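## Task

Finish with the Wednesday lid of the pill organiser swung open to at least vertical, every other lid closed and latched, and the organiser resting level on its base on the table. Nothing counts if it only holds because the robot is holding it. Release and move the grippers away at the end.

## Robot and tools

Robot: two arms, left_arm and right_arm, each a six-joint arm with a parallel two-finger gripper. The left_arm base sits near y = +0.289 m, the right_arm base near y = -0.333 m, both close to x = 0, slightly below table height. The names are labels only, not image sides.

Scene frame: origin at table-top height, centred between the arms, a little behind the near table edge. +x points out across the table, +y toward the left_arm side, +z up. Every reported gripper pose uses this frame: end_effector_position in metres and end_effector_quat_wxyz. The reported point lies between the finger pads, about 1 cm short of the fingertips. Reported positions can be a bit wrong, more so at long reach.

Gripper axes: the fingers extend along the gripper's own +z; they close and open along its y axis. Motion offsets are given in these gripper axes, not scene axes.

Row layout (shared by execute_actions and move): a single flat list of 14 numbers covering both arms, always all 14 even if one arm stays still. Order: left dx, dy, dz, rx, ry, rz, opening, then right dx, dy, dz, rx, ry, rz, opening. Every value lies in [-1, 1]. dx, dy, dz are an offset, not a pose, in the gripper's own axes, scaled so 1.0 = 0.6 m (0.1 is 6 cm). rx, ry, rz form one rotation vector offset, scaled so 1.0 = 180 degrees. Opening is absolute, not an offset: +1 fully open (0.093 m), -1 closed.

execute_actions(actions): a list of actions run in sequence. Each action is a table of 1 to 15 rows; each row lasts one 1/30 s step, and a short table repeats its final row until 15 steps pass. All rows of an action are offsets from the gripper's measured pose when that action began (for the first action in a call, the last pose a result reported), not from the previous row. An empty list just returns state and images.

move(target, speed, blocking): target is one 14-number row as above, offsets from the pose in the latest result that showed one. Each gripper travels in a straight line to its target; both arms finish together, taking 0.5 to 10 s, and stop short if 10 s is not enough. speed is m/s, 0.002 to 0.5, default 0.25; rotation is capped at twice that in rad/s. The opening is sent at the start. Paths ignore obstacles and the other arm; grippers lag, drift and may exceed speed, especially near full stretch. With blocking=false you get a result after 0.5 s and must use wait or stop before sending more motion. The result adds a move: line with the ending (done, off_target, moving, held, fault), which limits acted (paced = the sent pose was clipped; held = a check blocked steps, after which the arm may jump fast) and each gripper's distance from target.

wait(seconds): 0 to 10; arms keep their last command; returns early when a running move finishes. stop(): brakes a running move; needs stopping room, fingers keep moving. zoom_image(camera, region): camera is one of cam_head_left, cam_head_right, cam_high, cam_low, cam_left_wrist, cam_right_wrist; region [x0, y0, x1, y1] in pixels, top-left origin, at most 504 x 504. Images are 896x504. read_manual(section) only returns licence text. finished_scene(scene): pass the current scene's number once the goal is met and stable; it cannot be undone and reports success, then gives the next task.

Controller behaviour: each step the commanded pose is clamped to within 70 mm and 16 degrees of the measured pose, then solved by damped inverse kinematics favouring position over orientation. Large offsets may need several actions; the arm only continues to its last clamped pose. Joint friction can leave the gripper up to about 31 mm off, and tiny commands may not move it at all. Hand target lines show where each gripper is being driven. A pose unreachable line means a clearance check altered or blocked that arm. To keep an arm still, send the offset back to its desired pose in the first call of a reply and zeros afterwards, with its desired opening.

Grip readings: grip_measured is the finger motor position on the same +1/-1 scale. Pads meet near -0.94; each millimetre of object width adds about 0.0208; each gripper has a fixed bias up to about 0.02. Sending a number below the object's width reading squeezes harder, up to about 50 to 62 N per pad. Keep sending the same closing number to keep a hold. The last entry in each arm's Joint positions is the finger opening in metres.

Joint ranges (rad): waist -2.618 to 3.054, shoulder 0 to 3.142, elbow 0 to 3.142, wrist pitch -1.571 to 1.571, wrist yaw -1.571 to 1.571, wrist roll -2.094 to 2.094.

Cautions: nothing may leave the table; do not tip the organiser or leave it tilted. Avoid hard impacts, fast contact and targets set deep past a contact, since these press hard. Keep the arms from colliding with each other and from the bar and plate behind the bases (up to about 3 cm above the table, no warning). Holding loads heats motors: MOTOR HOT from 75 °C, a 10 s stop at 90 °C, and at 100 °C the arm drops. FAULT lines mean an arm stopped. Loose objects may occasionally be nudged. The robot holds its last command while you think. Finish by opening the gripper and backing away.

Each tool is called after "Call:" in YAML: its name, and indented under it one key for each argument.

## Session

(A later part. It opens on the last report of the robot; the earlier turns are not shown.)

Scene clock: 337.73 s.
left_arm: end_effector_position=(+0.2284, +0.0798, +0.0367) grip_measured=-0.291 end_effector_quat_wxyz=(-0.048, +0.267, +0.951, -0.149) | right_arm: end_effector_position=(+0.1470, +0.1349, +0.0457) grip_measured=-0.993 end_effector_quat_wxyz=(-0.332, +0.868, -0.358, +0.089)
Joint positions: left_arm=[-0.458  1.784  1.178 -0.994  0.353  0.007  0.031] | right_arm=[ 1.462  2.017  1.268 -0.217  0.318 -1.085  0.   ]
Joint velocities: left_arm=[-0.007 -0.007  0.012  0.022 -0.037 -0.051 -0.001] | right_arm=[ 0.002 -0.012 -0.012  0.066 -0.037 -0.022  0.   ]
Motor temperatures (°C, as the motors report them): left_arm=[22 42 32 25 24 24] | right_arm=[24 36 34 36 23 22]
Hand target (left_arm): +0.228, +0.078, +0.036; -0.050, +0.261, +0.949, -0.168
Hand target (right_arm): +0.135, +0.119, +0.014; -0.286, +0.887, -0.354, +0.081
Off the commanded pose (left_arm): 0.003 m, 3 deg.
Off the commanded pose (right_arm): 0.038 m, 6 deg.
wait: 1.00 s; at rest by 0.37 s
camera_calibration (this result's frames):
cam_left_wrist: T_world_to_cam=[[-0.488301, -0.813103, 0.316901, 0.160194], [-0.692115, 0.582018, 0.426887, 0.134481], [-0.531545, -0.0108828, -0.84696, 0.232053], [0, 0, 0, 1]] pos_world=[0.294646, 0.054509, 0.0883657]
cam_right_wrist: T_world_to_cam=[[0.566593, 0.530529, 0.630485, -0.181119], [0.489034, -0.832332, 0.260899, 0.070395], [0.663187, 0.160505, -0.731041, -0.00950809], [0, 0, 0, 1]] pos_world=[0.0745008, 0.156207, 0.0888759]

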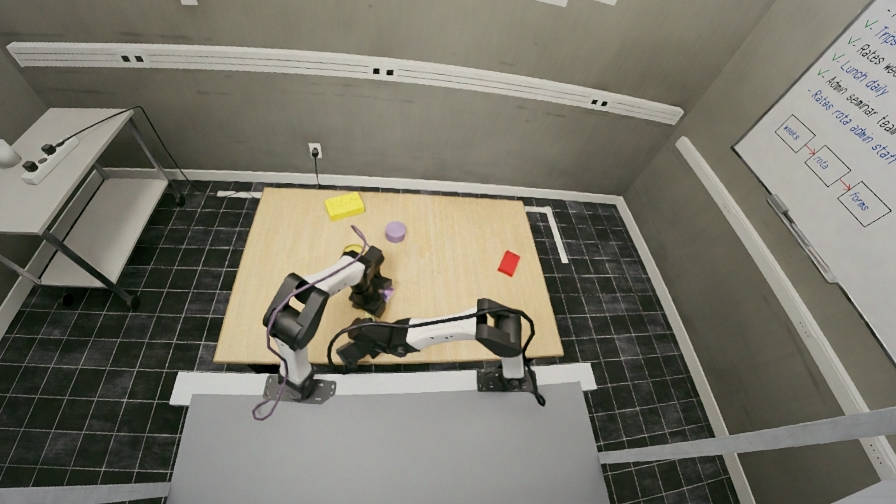

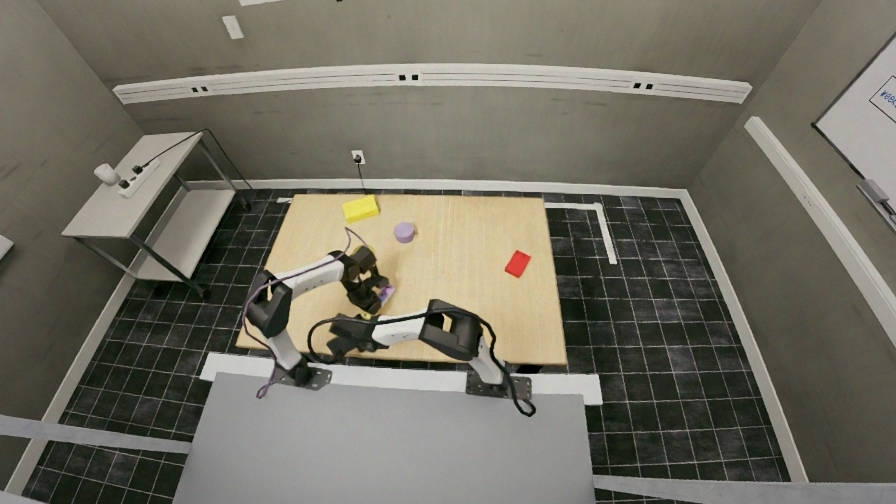

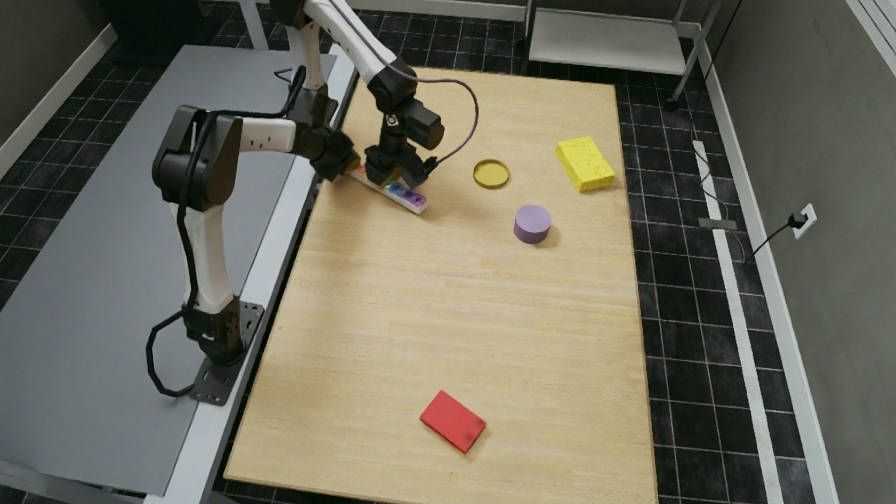

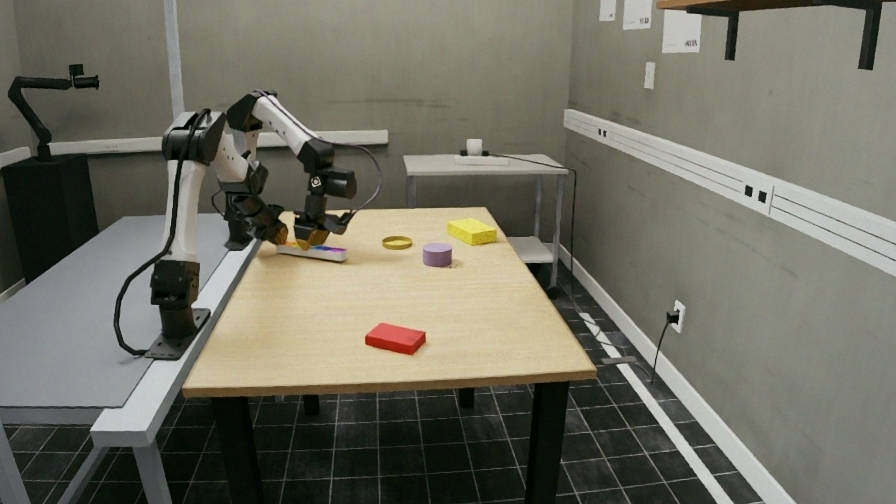

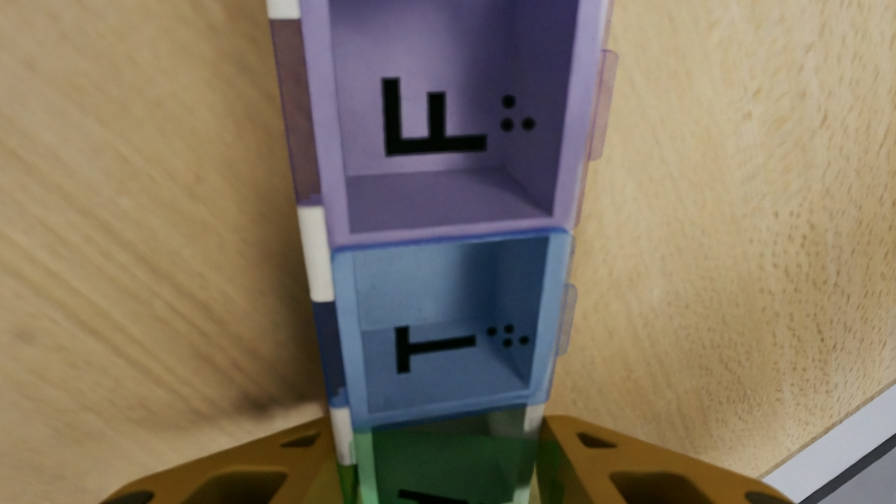

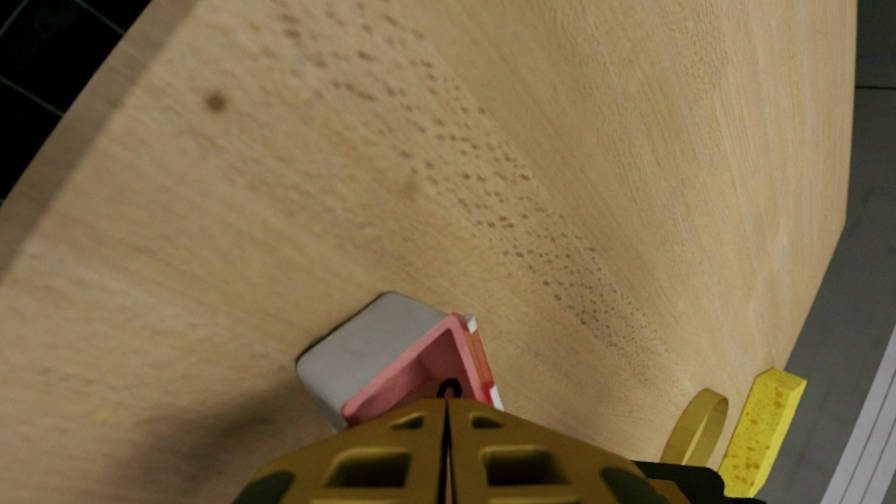

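Call:
execute_actions:
  actions:
    - [[0,0,0,0,0,0,-0.27,0.005,0.05,0.022,-0.025,0.003,0,-1],[0,0,0,0,0,0,-0.25,0.005,0.05,0.022,-0.025,0.003,0,-1],[0,0,0,0,0,0,-0.23,0.005,0.05,0.022,-0.025,0.003,0,-1],[0,0,0,0,0,0,-0.21,0.005,0.05,0.022,-0.025,0.003,0,-1],[0,0,0,0,0,0,-0.19,0.005,0.05,0.022,-0.025,0.003,0,-1],[0,0,0,0,0,0,-0.17,0.005,0.05,0.022,-0.025,0.003,0,-1],[0,0,0,0,0,0,-0.15,0.005,0.05,0.022,-0.025,0.003,0,-1],[0,0,0,0,0,0,-0.13,0.005,0.05,0.022,-0.025,0.003,0,-1],[0,0,0,0,0,0,-0.11,0.005,0.05,0.022,-0.025,0.003,0,-1],[0,0,0,0,0,0,-0.09,0.005,0.05,0.022,-0.025,0.003,0,-1],[0,0,0,0,0,0,-0.07,0.005,0.05,0.022,-0.025,0.003,0,-1],[0,0,0,0,0,0,-0.05,0.005,0.05,0.022,-0.025,0.003,0,-1],[0,0,0,0,0,0,-0.03,0.005,0.05,0.022,-0.025,0.003,0,-1],[0,0,0,0,0,0,-0.01,0.005,0.05,0.022,-0.025,0.003,0,-1],[0,0,0,0,0,0,0.02,0.005,0.05,0.022,-0.025,0.003,0,-1]]

Call:
wait:
  seconds: 0.5

Scene clock: 354.70 s.
left_arm: end_effector_position=(+0.2287, +0.0802, +0.0366) grip_measured=+0.004 end_effector_quat_wxyz=(-0.048, +0.267, +0.951, -0.148) | right_arm: end_effector_position=(+0.1467, +0.1350, +0.0445) grip_measured=-0.993 end_effector_quat_wxyz=(-0.332, +0.866, -0.365, +0.086)
Joint positions: left_arm=[-0.458  1.784  1.178 -0.994  0.35   0.007  0.045] | right_arm=[ 1.462  2.02   1.268 -0.216  0.316 -1.068  0.   ]
Joint velocities: left_arm=[-0.007 -0.017 -0.002  0.007 -0.007 -0.022  0.028] | right_arm=[-0.002  0.002 -0.007  0.081 -0.11   0.037  0.   ]
Motor temperatures (°C, as the motors report them): left_arm=[22 42 32 25 25 24] | right_arm=[24 37 33 35 23 22]
Hand target (left_arm): +0.228, +0.080, +0.037; -0.048, +0.267, +0.951, -0.149
Hand target (right_arm): +0.137, +0.123, +0.017; -0.296, +0.880, -0.363, +0.079
Off the commanded pose (left_arm): 0.001 m, 0 deg.
Off the commanded pose (right_arm): 0.032 m, 5 deg.
camera_calibration (this result's frames):
cam_left_wrist: T_world_to_cam=[[-0.488833, -0.813906, 0.314005, 0.161], [-0.692764, 0.580932, 0.427313, 0.134698], [-0.530209, -0.008647, -0.847823, 0.231604], [0, 0, 0, 1]] pos_world=[0.294814, 0.054791, 0.0882455]
cam_right_wrist: T_world_to_cam=[[0.57947, 0.520357, 0.62725, -0.180629], [0.481516, -0.839538, 0.251631, 0.0733985], [0.657538, 0.156218, -0.737048, -0.00855501], [0, 0, 0, 1]] pos_world=[0.0749518, 0.156949, 0.0885247]

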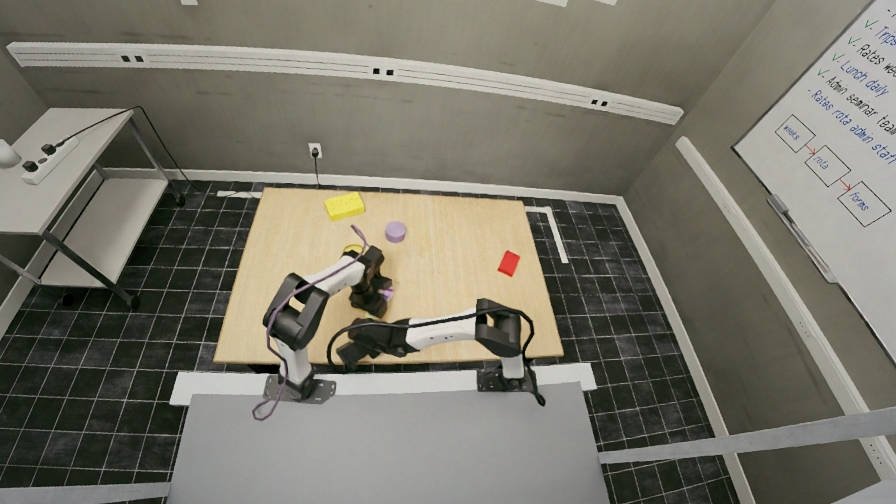

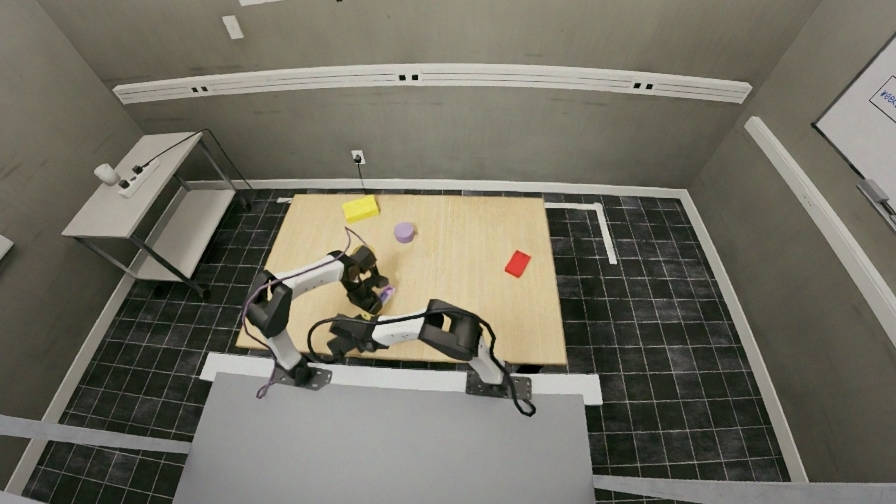

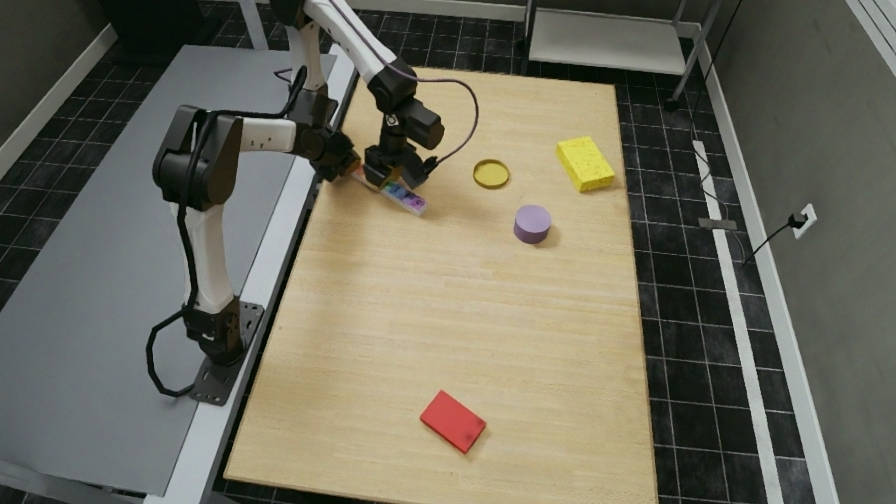

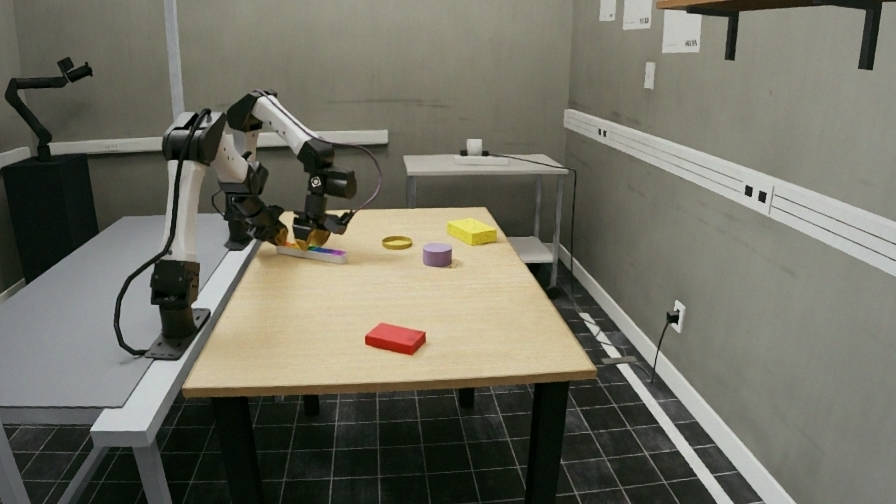

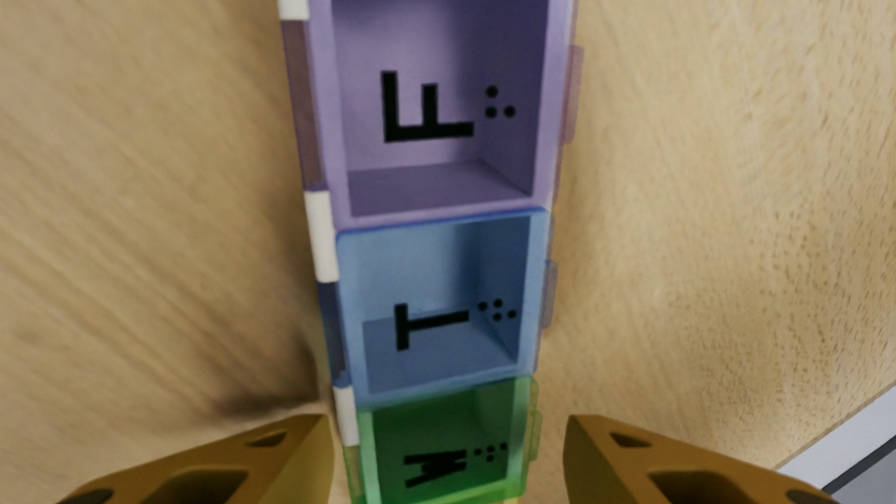

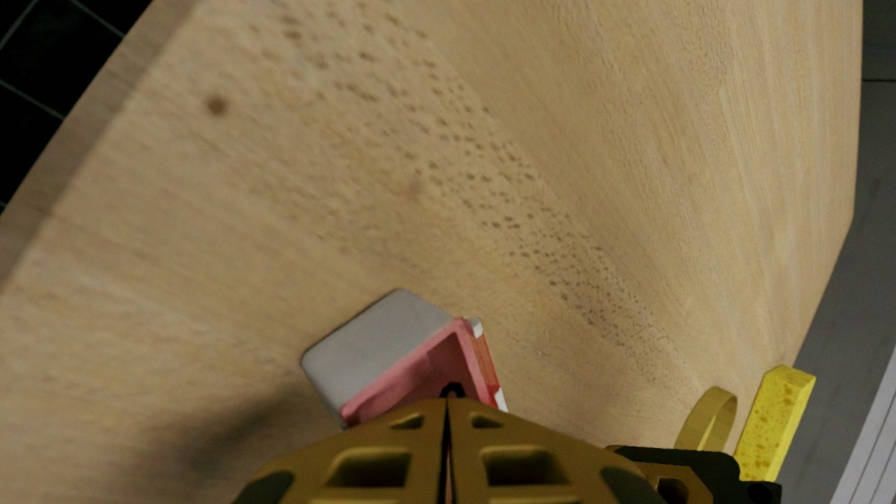

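Scene clock: 355.20 s.
left_arm: end_effector_position=(+0.2287, +0.0802, +0.0366) grip_measured=+0.018 end_effector_quat_wxyz=(-0.048, +0.267, +0.951, -0.148) | right_arm: end_effector_position=(+0.1467, +0.1350, +0.0445) grip_measured=-0.993 end_effector_quat_wxyz=(-0.332, +0.865, -0.366, +0.086)
Joint positions: left_arm=[-0.458  1.784  1.178 -0.994  0.35   0.007  0.046] | right_arm=[ 1.462  2.02   1.268 -0.216  0.316 -1.067  0.   ]
Joint velocities: left_arm=[-0.007  0.007 -0.002 -0.007 -0.051  0.022 -0.001] | right_arm=[-0.007 -0.027 -0.002 -0.095 -0.037 -0.051  0.   ]
Motor temperatures (°C, as the motors report them): left_arm=[22 42 32 25 25 24] | right_arm=[24 37 33 35 23 22]
Hand target (left_arm): +0.228, +0.080, +0.037; -0.048, +0.267, +0.951, -0.149
Hand target (right_arm): +0.137, +0.123, +0.017; -0.296, +0.880, -0.363, +0.079
Off the commanded pose (left_arm): 0.001 m, 0 deg.
Off the commanded pose (right_arm): 0.032 m, 5 deg.
wait: 0.50 s; at rest by 0.20 s
camera_calibration (this result's frames):
cam_left_wrist: T_world_to_cam=[[-0.488833, -0.813906, 0.314005, 0.161], [-0.692764, 0.580932, 0.427313, 0.134698], [-0.530209, -0.008647, -0.847823, 0.231604], [0, 0, 0, 1]] pos_world=[0.294814, 0.054791, 0.0882455]
cam_right_wrist: T_world_to_cam=[[0.580018, 0.519832, 0.627179, -0.180635], [0.481124, -0.839894, 0.251193, 0.0735236], [0.657342, 0.156054, -0.737257, -0.00849476], [0, 0, 0, 1]] pos_world=[0.0749818, 0.156978, 0.0885593]

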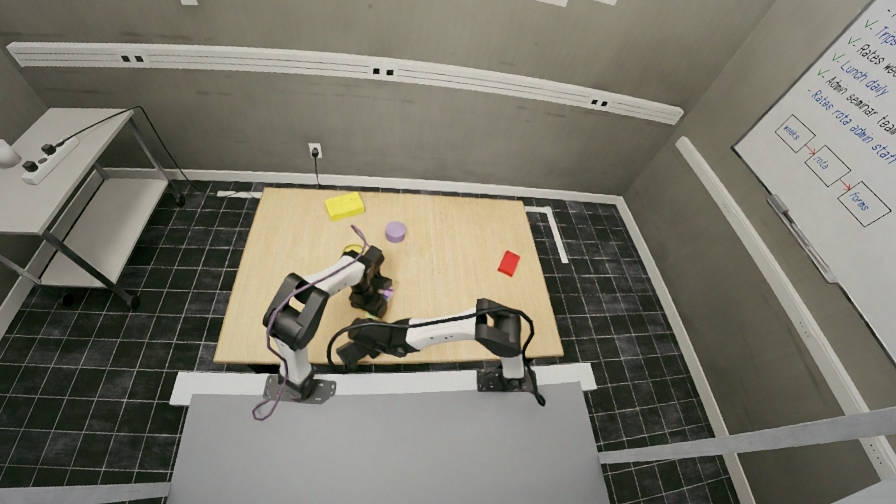

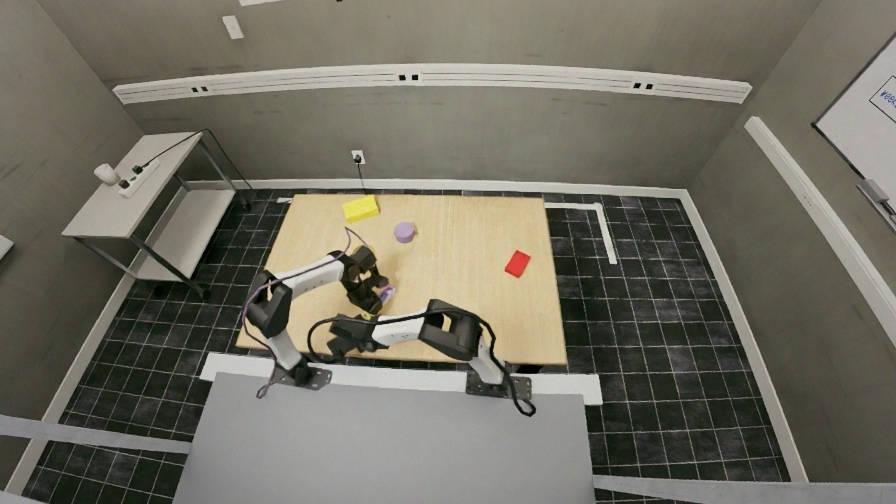

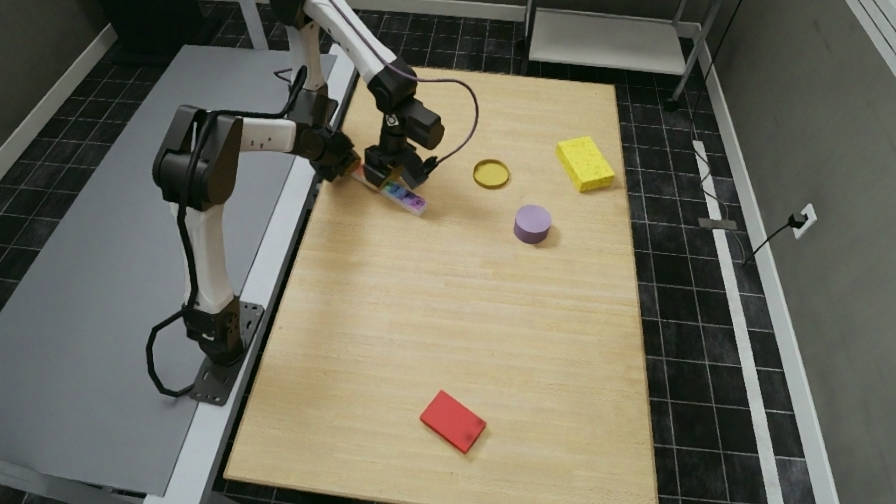

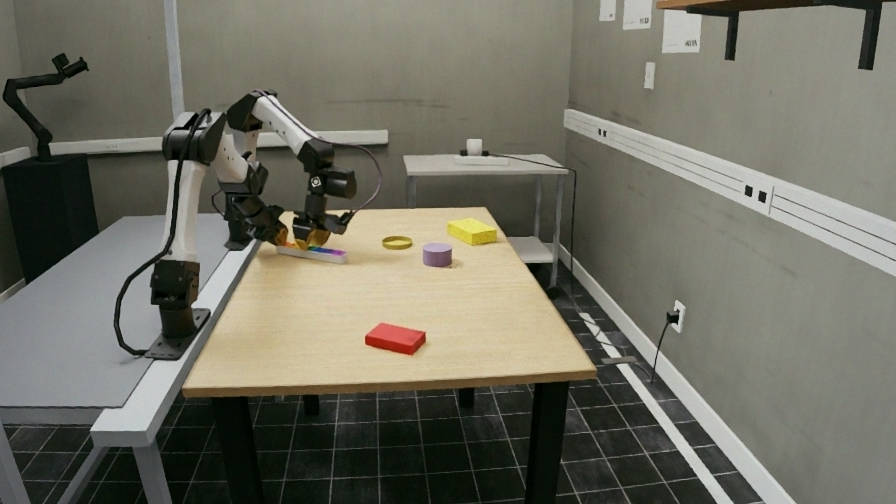

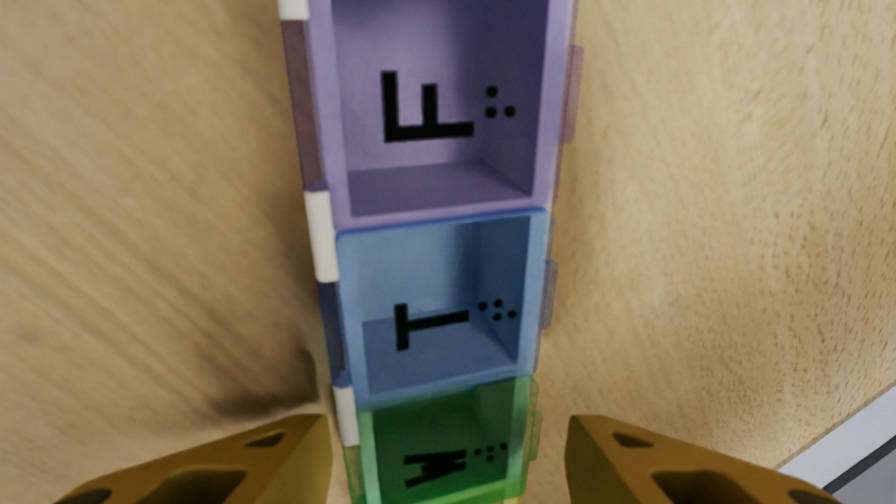

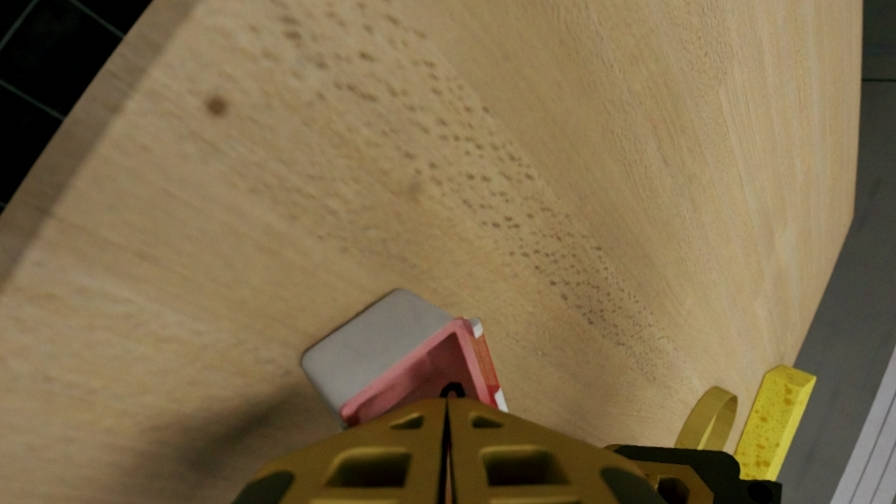

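Call:
zoom_image:
  camera: "cam_left_wrist"
  region: [420, 300, 620, 504]

Call:
zoom_image:
  camera: "cam_low"
  region: [265, 215, 355, 270]

Region (420, 300, 620, 504) of cam_left_wrist's 896x504 image, scaled by 2.471, with more detail than that image has; it fills the left 494 columns of this view, and the rest is white.

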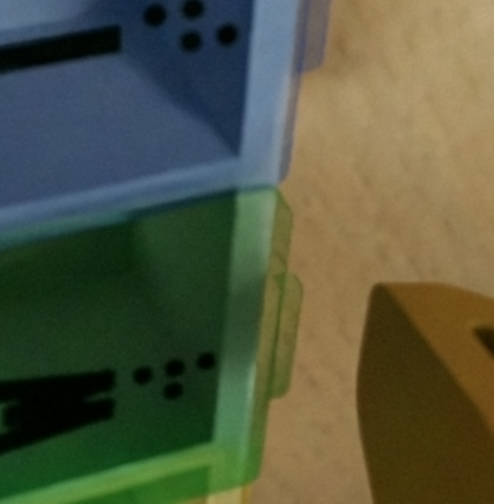

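Region (265, 215, 355, 270) of cam_low's 896x504 image, scaled by 5.600, with more detail than that image has.

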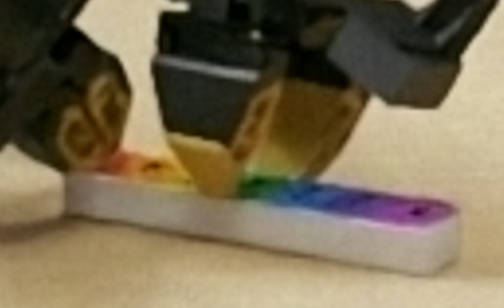

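Call:
move:
  target: [0, 0.0302, -0.0152, -0.1444, 0, 0, 1.0, 0.004, 0.045, 0.02, -0.022, 0, 0, -1.0]
  speed: 0.15

Scene clock: 393.70 s.
left_arm: end_effector_position=(+0.2366, +0.0986, +0.0369) grip_measured=+1.000 end_effector_quat_wxyz=(+0.010, +0.273, +0.960, +0.063) | right_arm: end_effector_position=(+0.1468, +0.1351, +0.0446) grip_measured=-0.993 end_effector_quat_wxyz=(-0.333, +0.863, -0.371, +0.084)
Joint positions: left_arm=[-0.629  1.784  1.216 -1.048 -0.082 -0.161  0.093] | right_arm=[ 1.462  2.02   1.268 -0.215  0.317 -1.055  0.   ]
Joint velocities: left_arm=[-0.007 -0.007 -0.002  0.022 -0.037  0.007  0.   ] | right_arm=[ 0.002  0.002 -0.032 -0.037 -0.007  0.007  0.   ]
Motor temperatures (°C, as the motors report them): left_arm=[22 42 33 24 24 24] | right_arm=[24 38 32 35 23 22]
Hand target (left_arm): +0.238, +0.097, +0.039; +0.010, +0.272, +0.960, +0.070
Hand target (right_arm): +0.137, +0.125, +0.019; -0.301, +0.876, -0.369, +0.073
Off the commanded pose (left_arm): 0.004 m, 1 deg.
Off the commanded pose (right_arm): 0.030 m, 4 deg.
move: off_target (right_arm)
camera_calibration (this result's frames):
cam_left_wrist: T_world_to_cam=[[-0.519183, -0.846357, -0.118865, 0.206072], [-0.788714, 0.420892, 0.448084, 0.167078], [-0.32921, 0.326388, -0.886054, 0.157079], [0, 0, 0, 1]] pos_world=[0.290478, 0.05282, 0.0888099]
cam_right_wrist: T_world_to_cam=[[0.588599, 0.510801, 0.626604, -0.180837], [0.47448, -0.845829, 0.243809, 0.0756559], [0.654538, 0.153806, -0.740219, -0.00763204], [0, 0, 0, 1]] pos_world=[0.0755388, 0.157538, 0.0892184]

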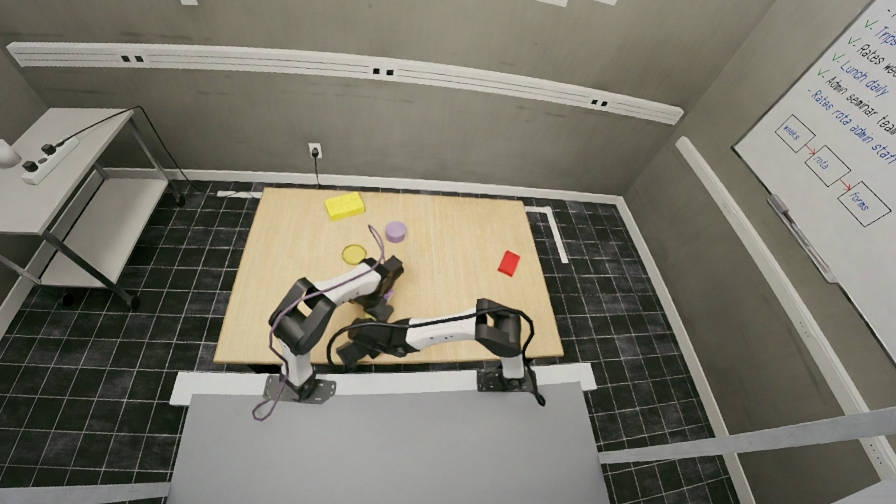

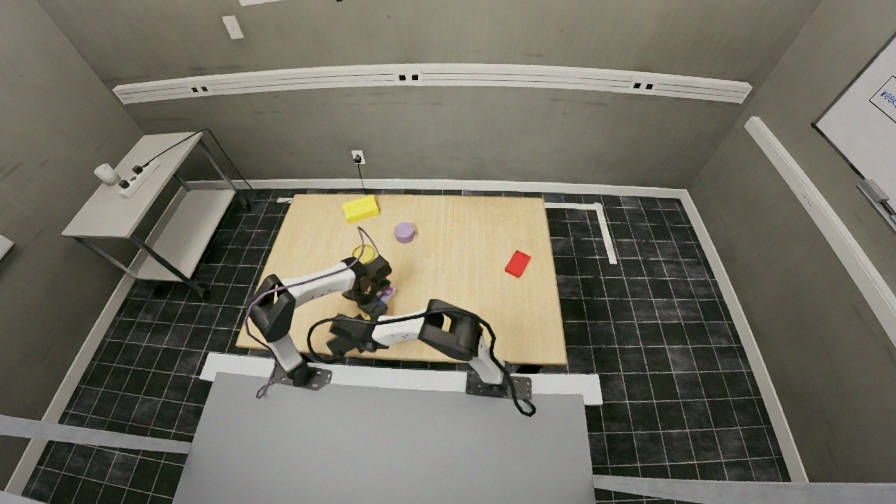

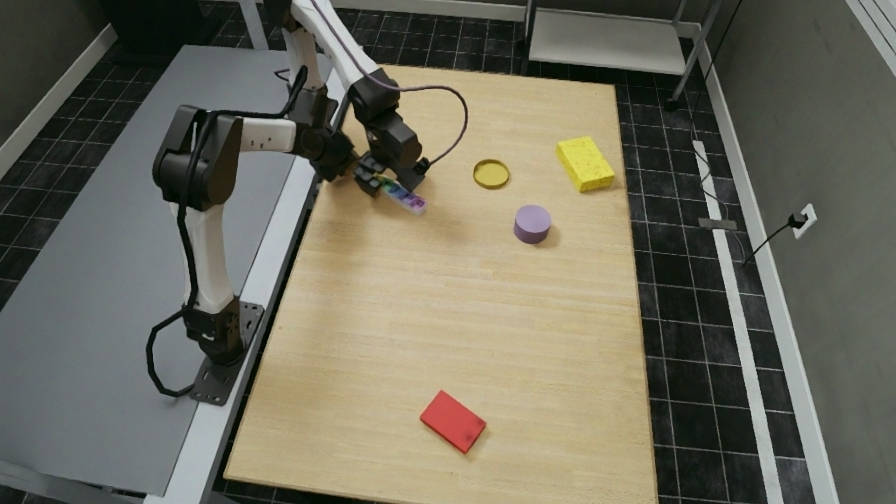

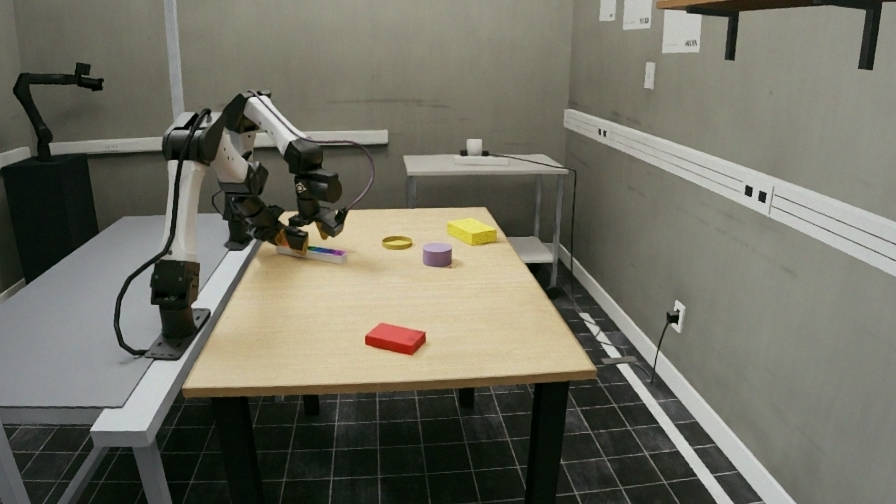

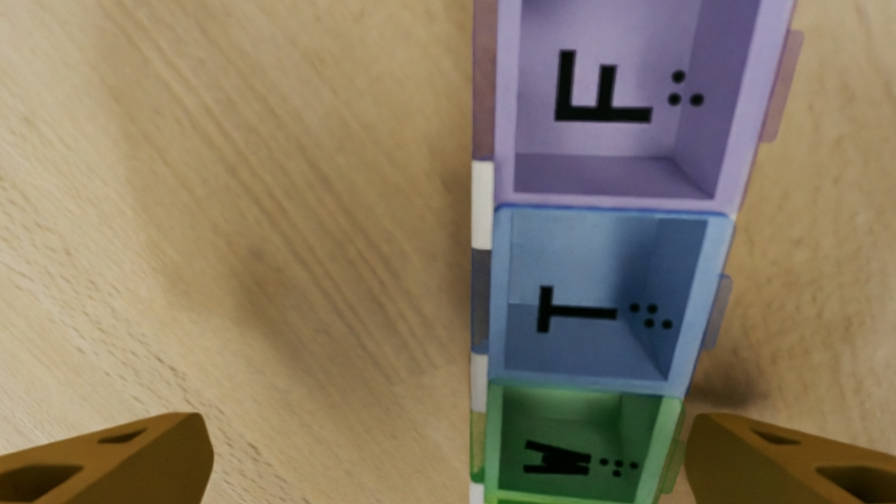

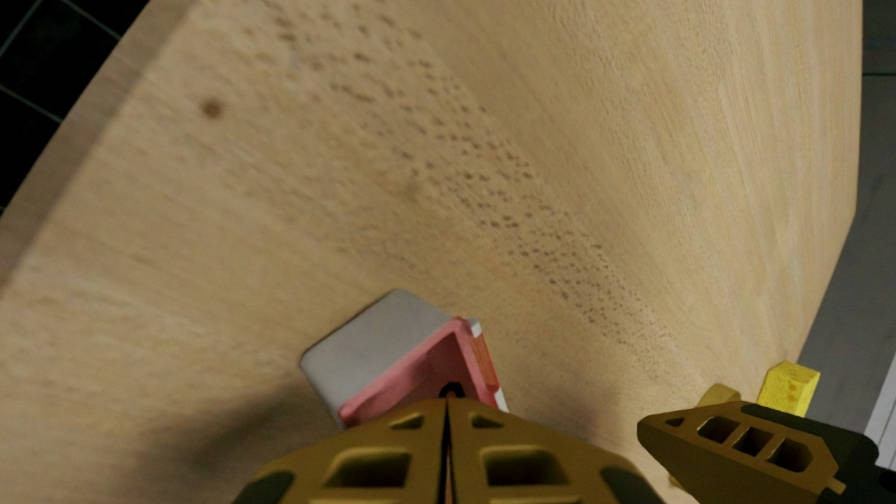

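Call:
execute_actions:
  actions: []

Scene clock: 403.37 s.
left_arm: end_effector_position=(+0.2367, +0.0990, +0.0370) grip_measured=+1.000 end_effector_quat_wxyz=(+0.010, +0.273, +0.960, +0.064) | right_arm: end_effector_position=(+0.1468, +0.1351, +0.0446) grip_measured=-0.993 end_effector_quat_wxyz=(-0.333, +0.863, -0.371, +0.084)
Joint positions: left_arm=[-0.629  1.784  1.216 -1.048 -0.085 -0.162  0.093] | right_arm=[ 1.462  2.02   1.268 -0.215  0.317 -1.055  0.   ]
Joint velocities: left_arm=[-0.002  0.012 -0.002  0.037 -0.007 -0.022  0.   ] | right_arm=[-0.002 -0.002  0.017  0.022  0.037  0.022  0.   ]
Motor temperatures (°C, as the motors report them): left_arm=[22 42 34 24 24 24] | right_arm=[24 38 32 35 23 22]
Hand target (left_arm): +0.238, +0.097, +0.039; +0.010, +0.272, +0.960, +0.070
Hand target (right_arm): +0.137, +0.125, +0.019; -0.301, +0.876, -0.369, +0.073
Off the commanded pose (left_arm): 0.004 m, 1 deg.
Off the commanded pose (right_arm): 0.030 m, 4 deg.
camera_calibration (this result's frames):
cam_left_wrist: T_world_to_cam=[[-0.518121, -0.846616, -0.12162, 0.206422], [-0.789747, 0.418948, 0.448087, 0.167417], [-0.328405, 0.328213, -0.885679, 0.156651], [0, 0, 0, 1]] pos_world=[0.290614, 0.0532071, 0.0888299]
cam_right_wrist: T_world_to_cam=[[0.588599, 0.510801, 0.626604, -0.180837], [0.47448, -0.845829, 0.243809, 0.0756559], [0.654538, 0.153806, -0.740219, -0.00763204], [0, 0, 0, 1]] pos_world=[0.0755388, 0.157538, 0.0892184]

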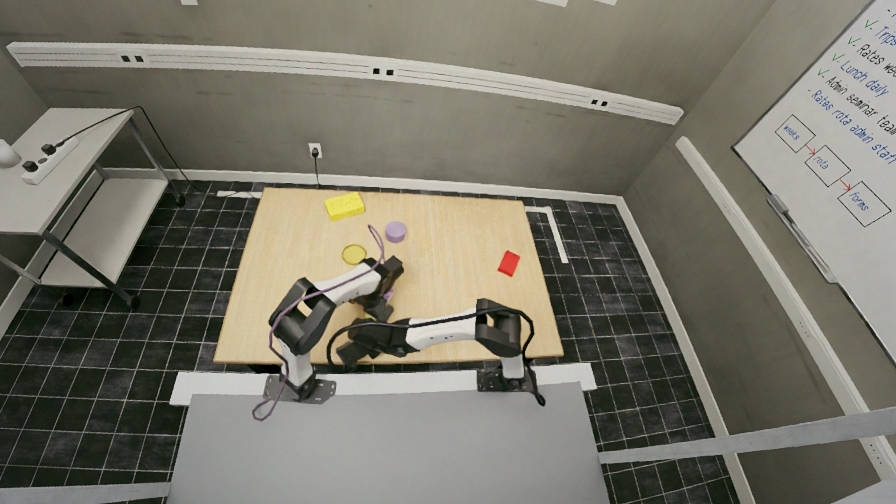

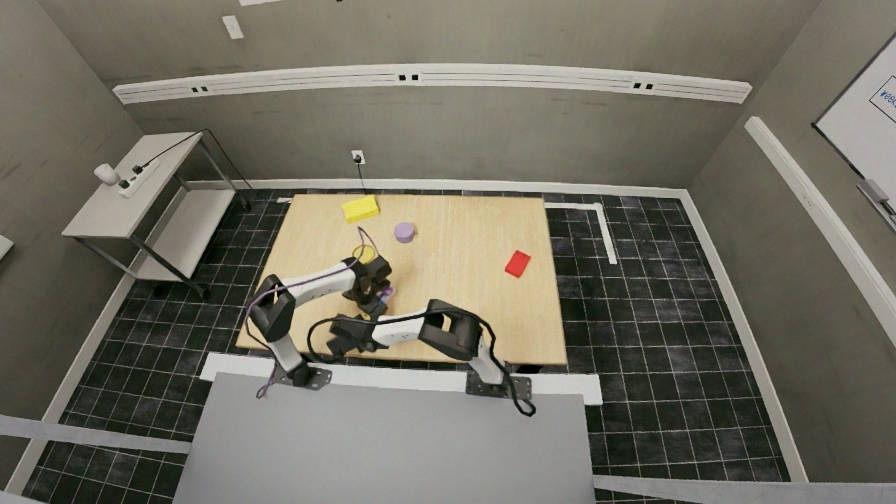

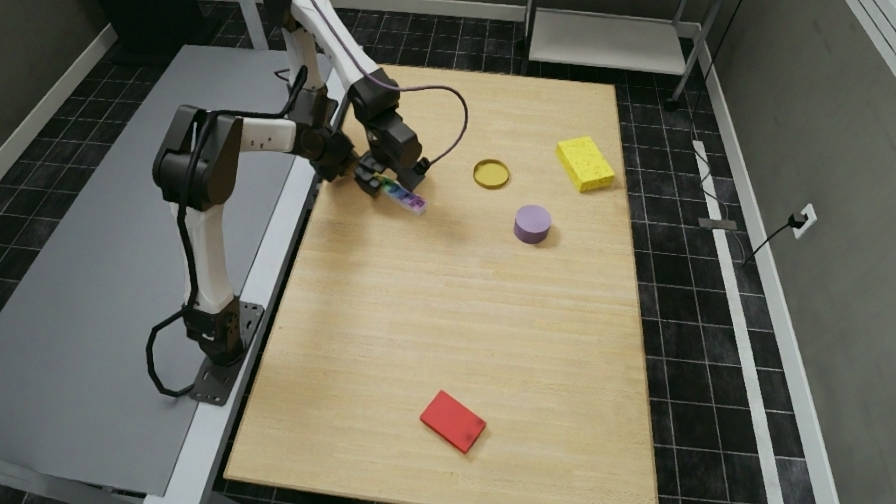

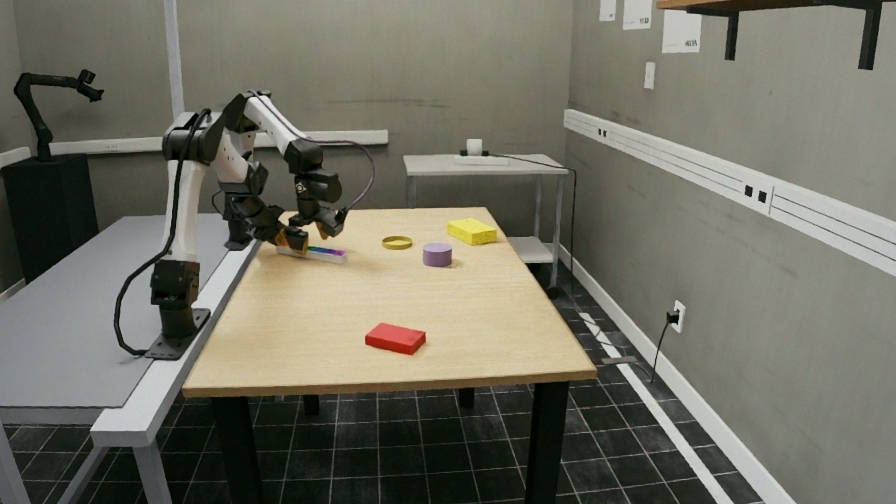

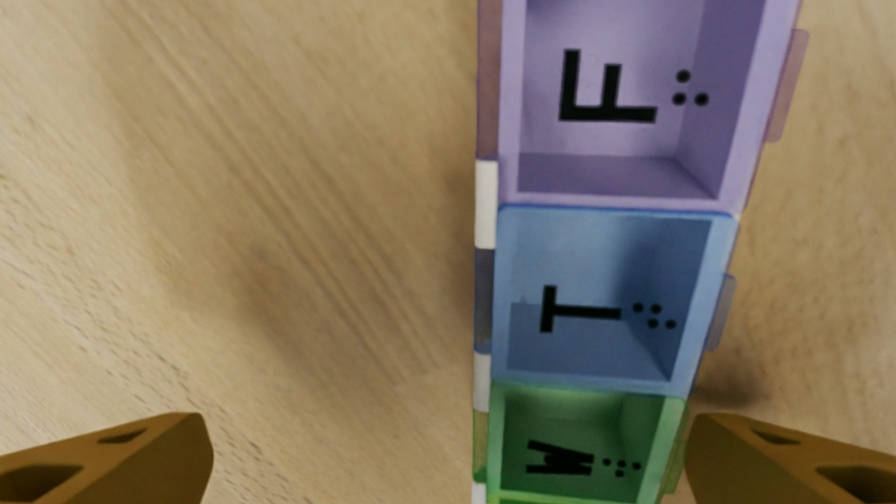

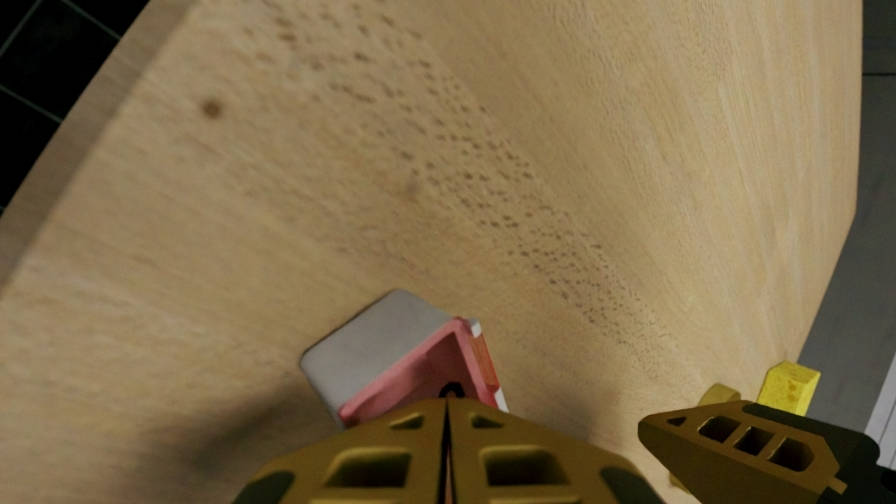

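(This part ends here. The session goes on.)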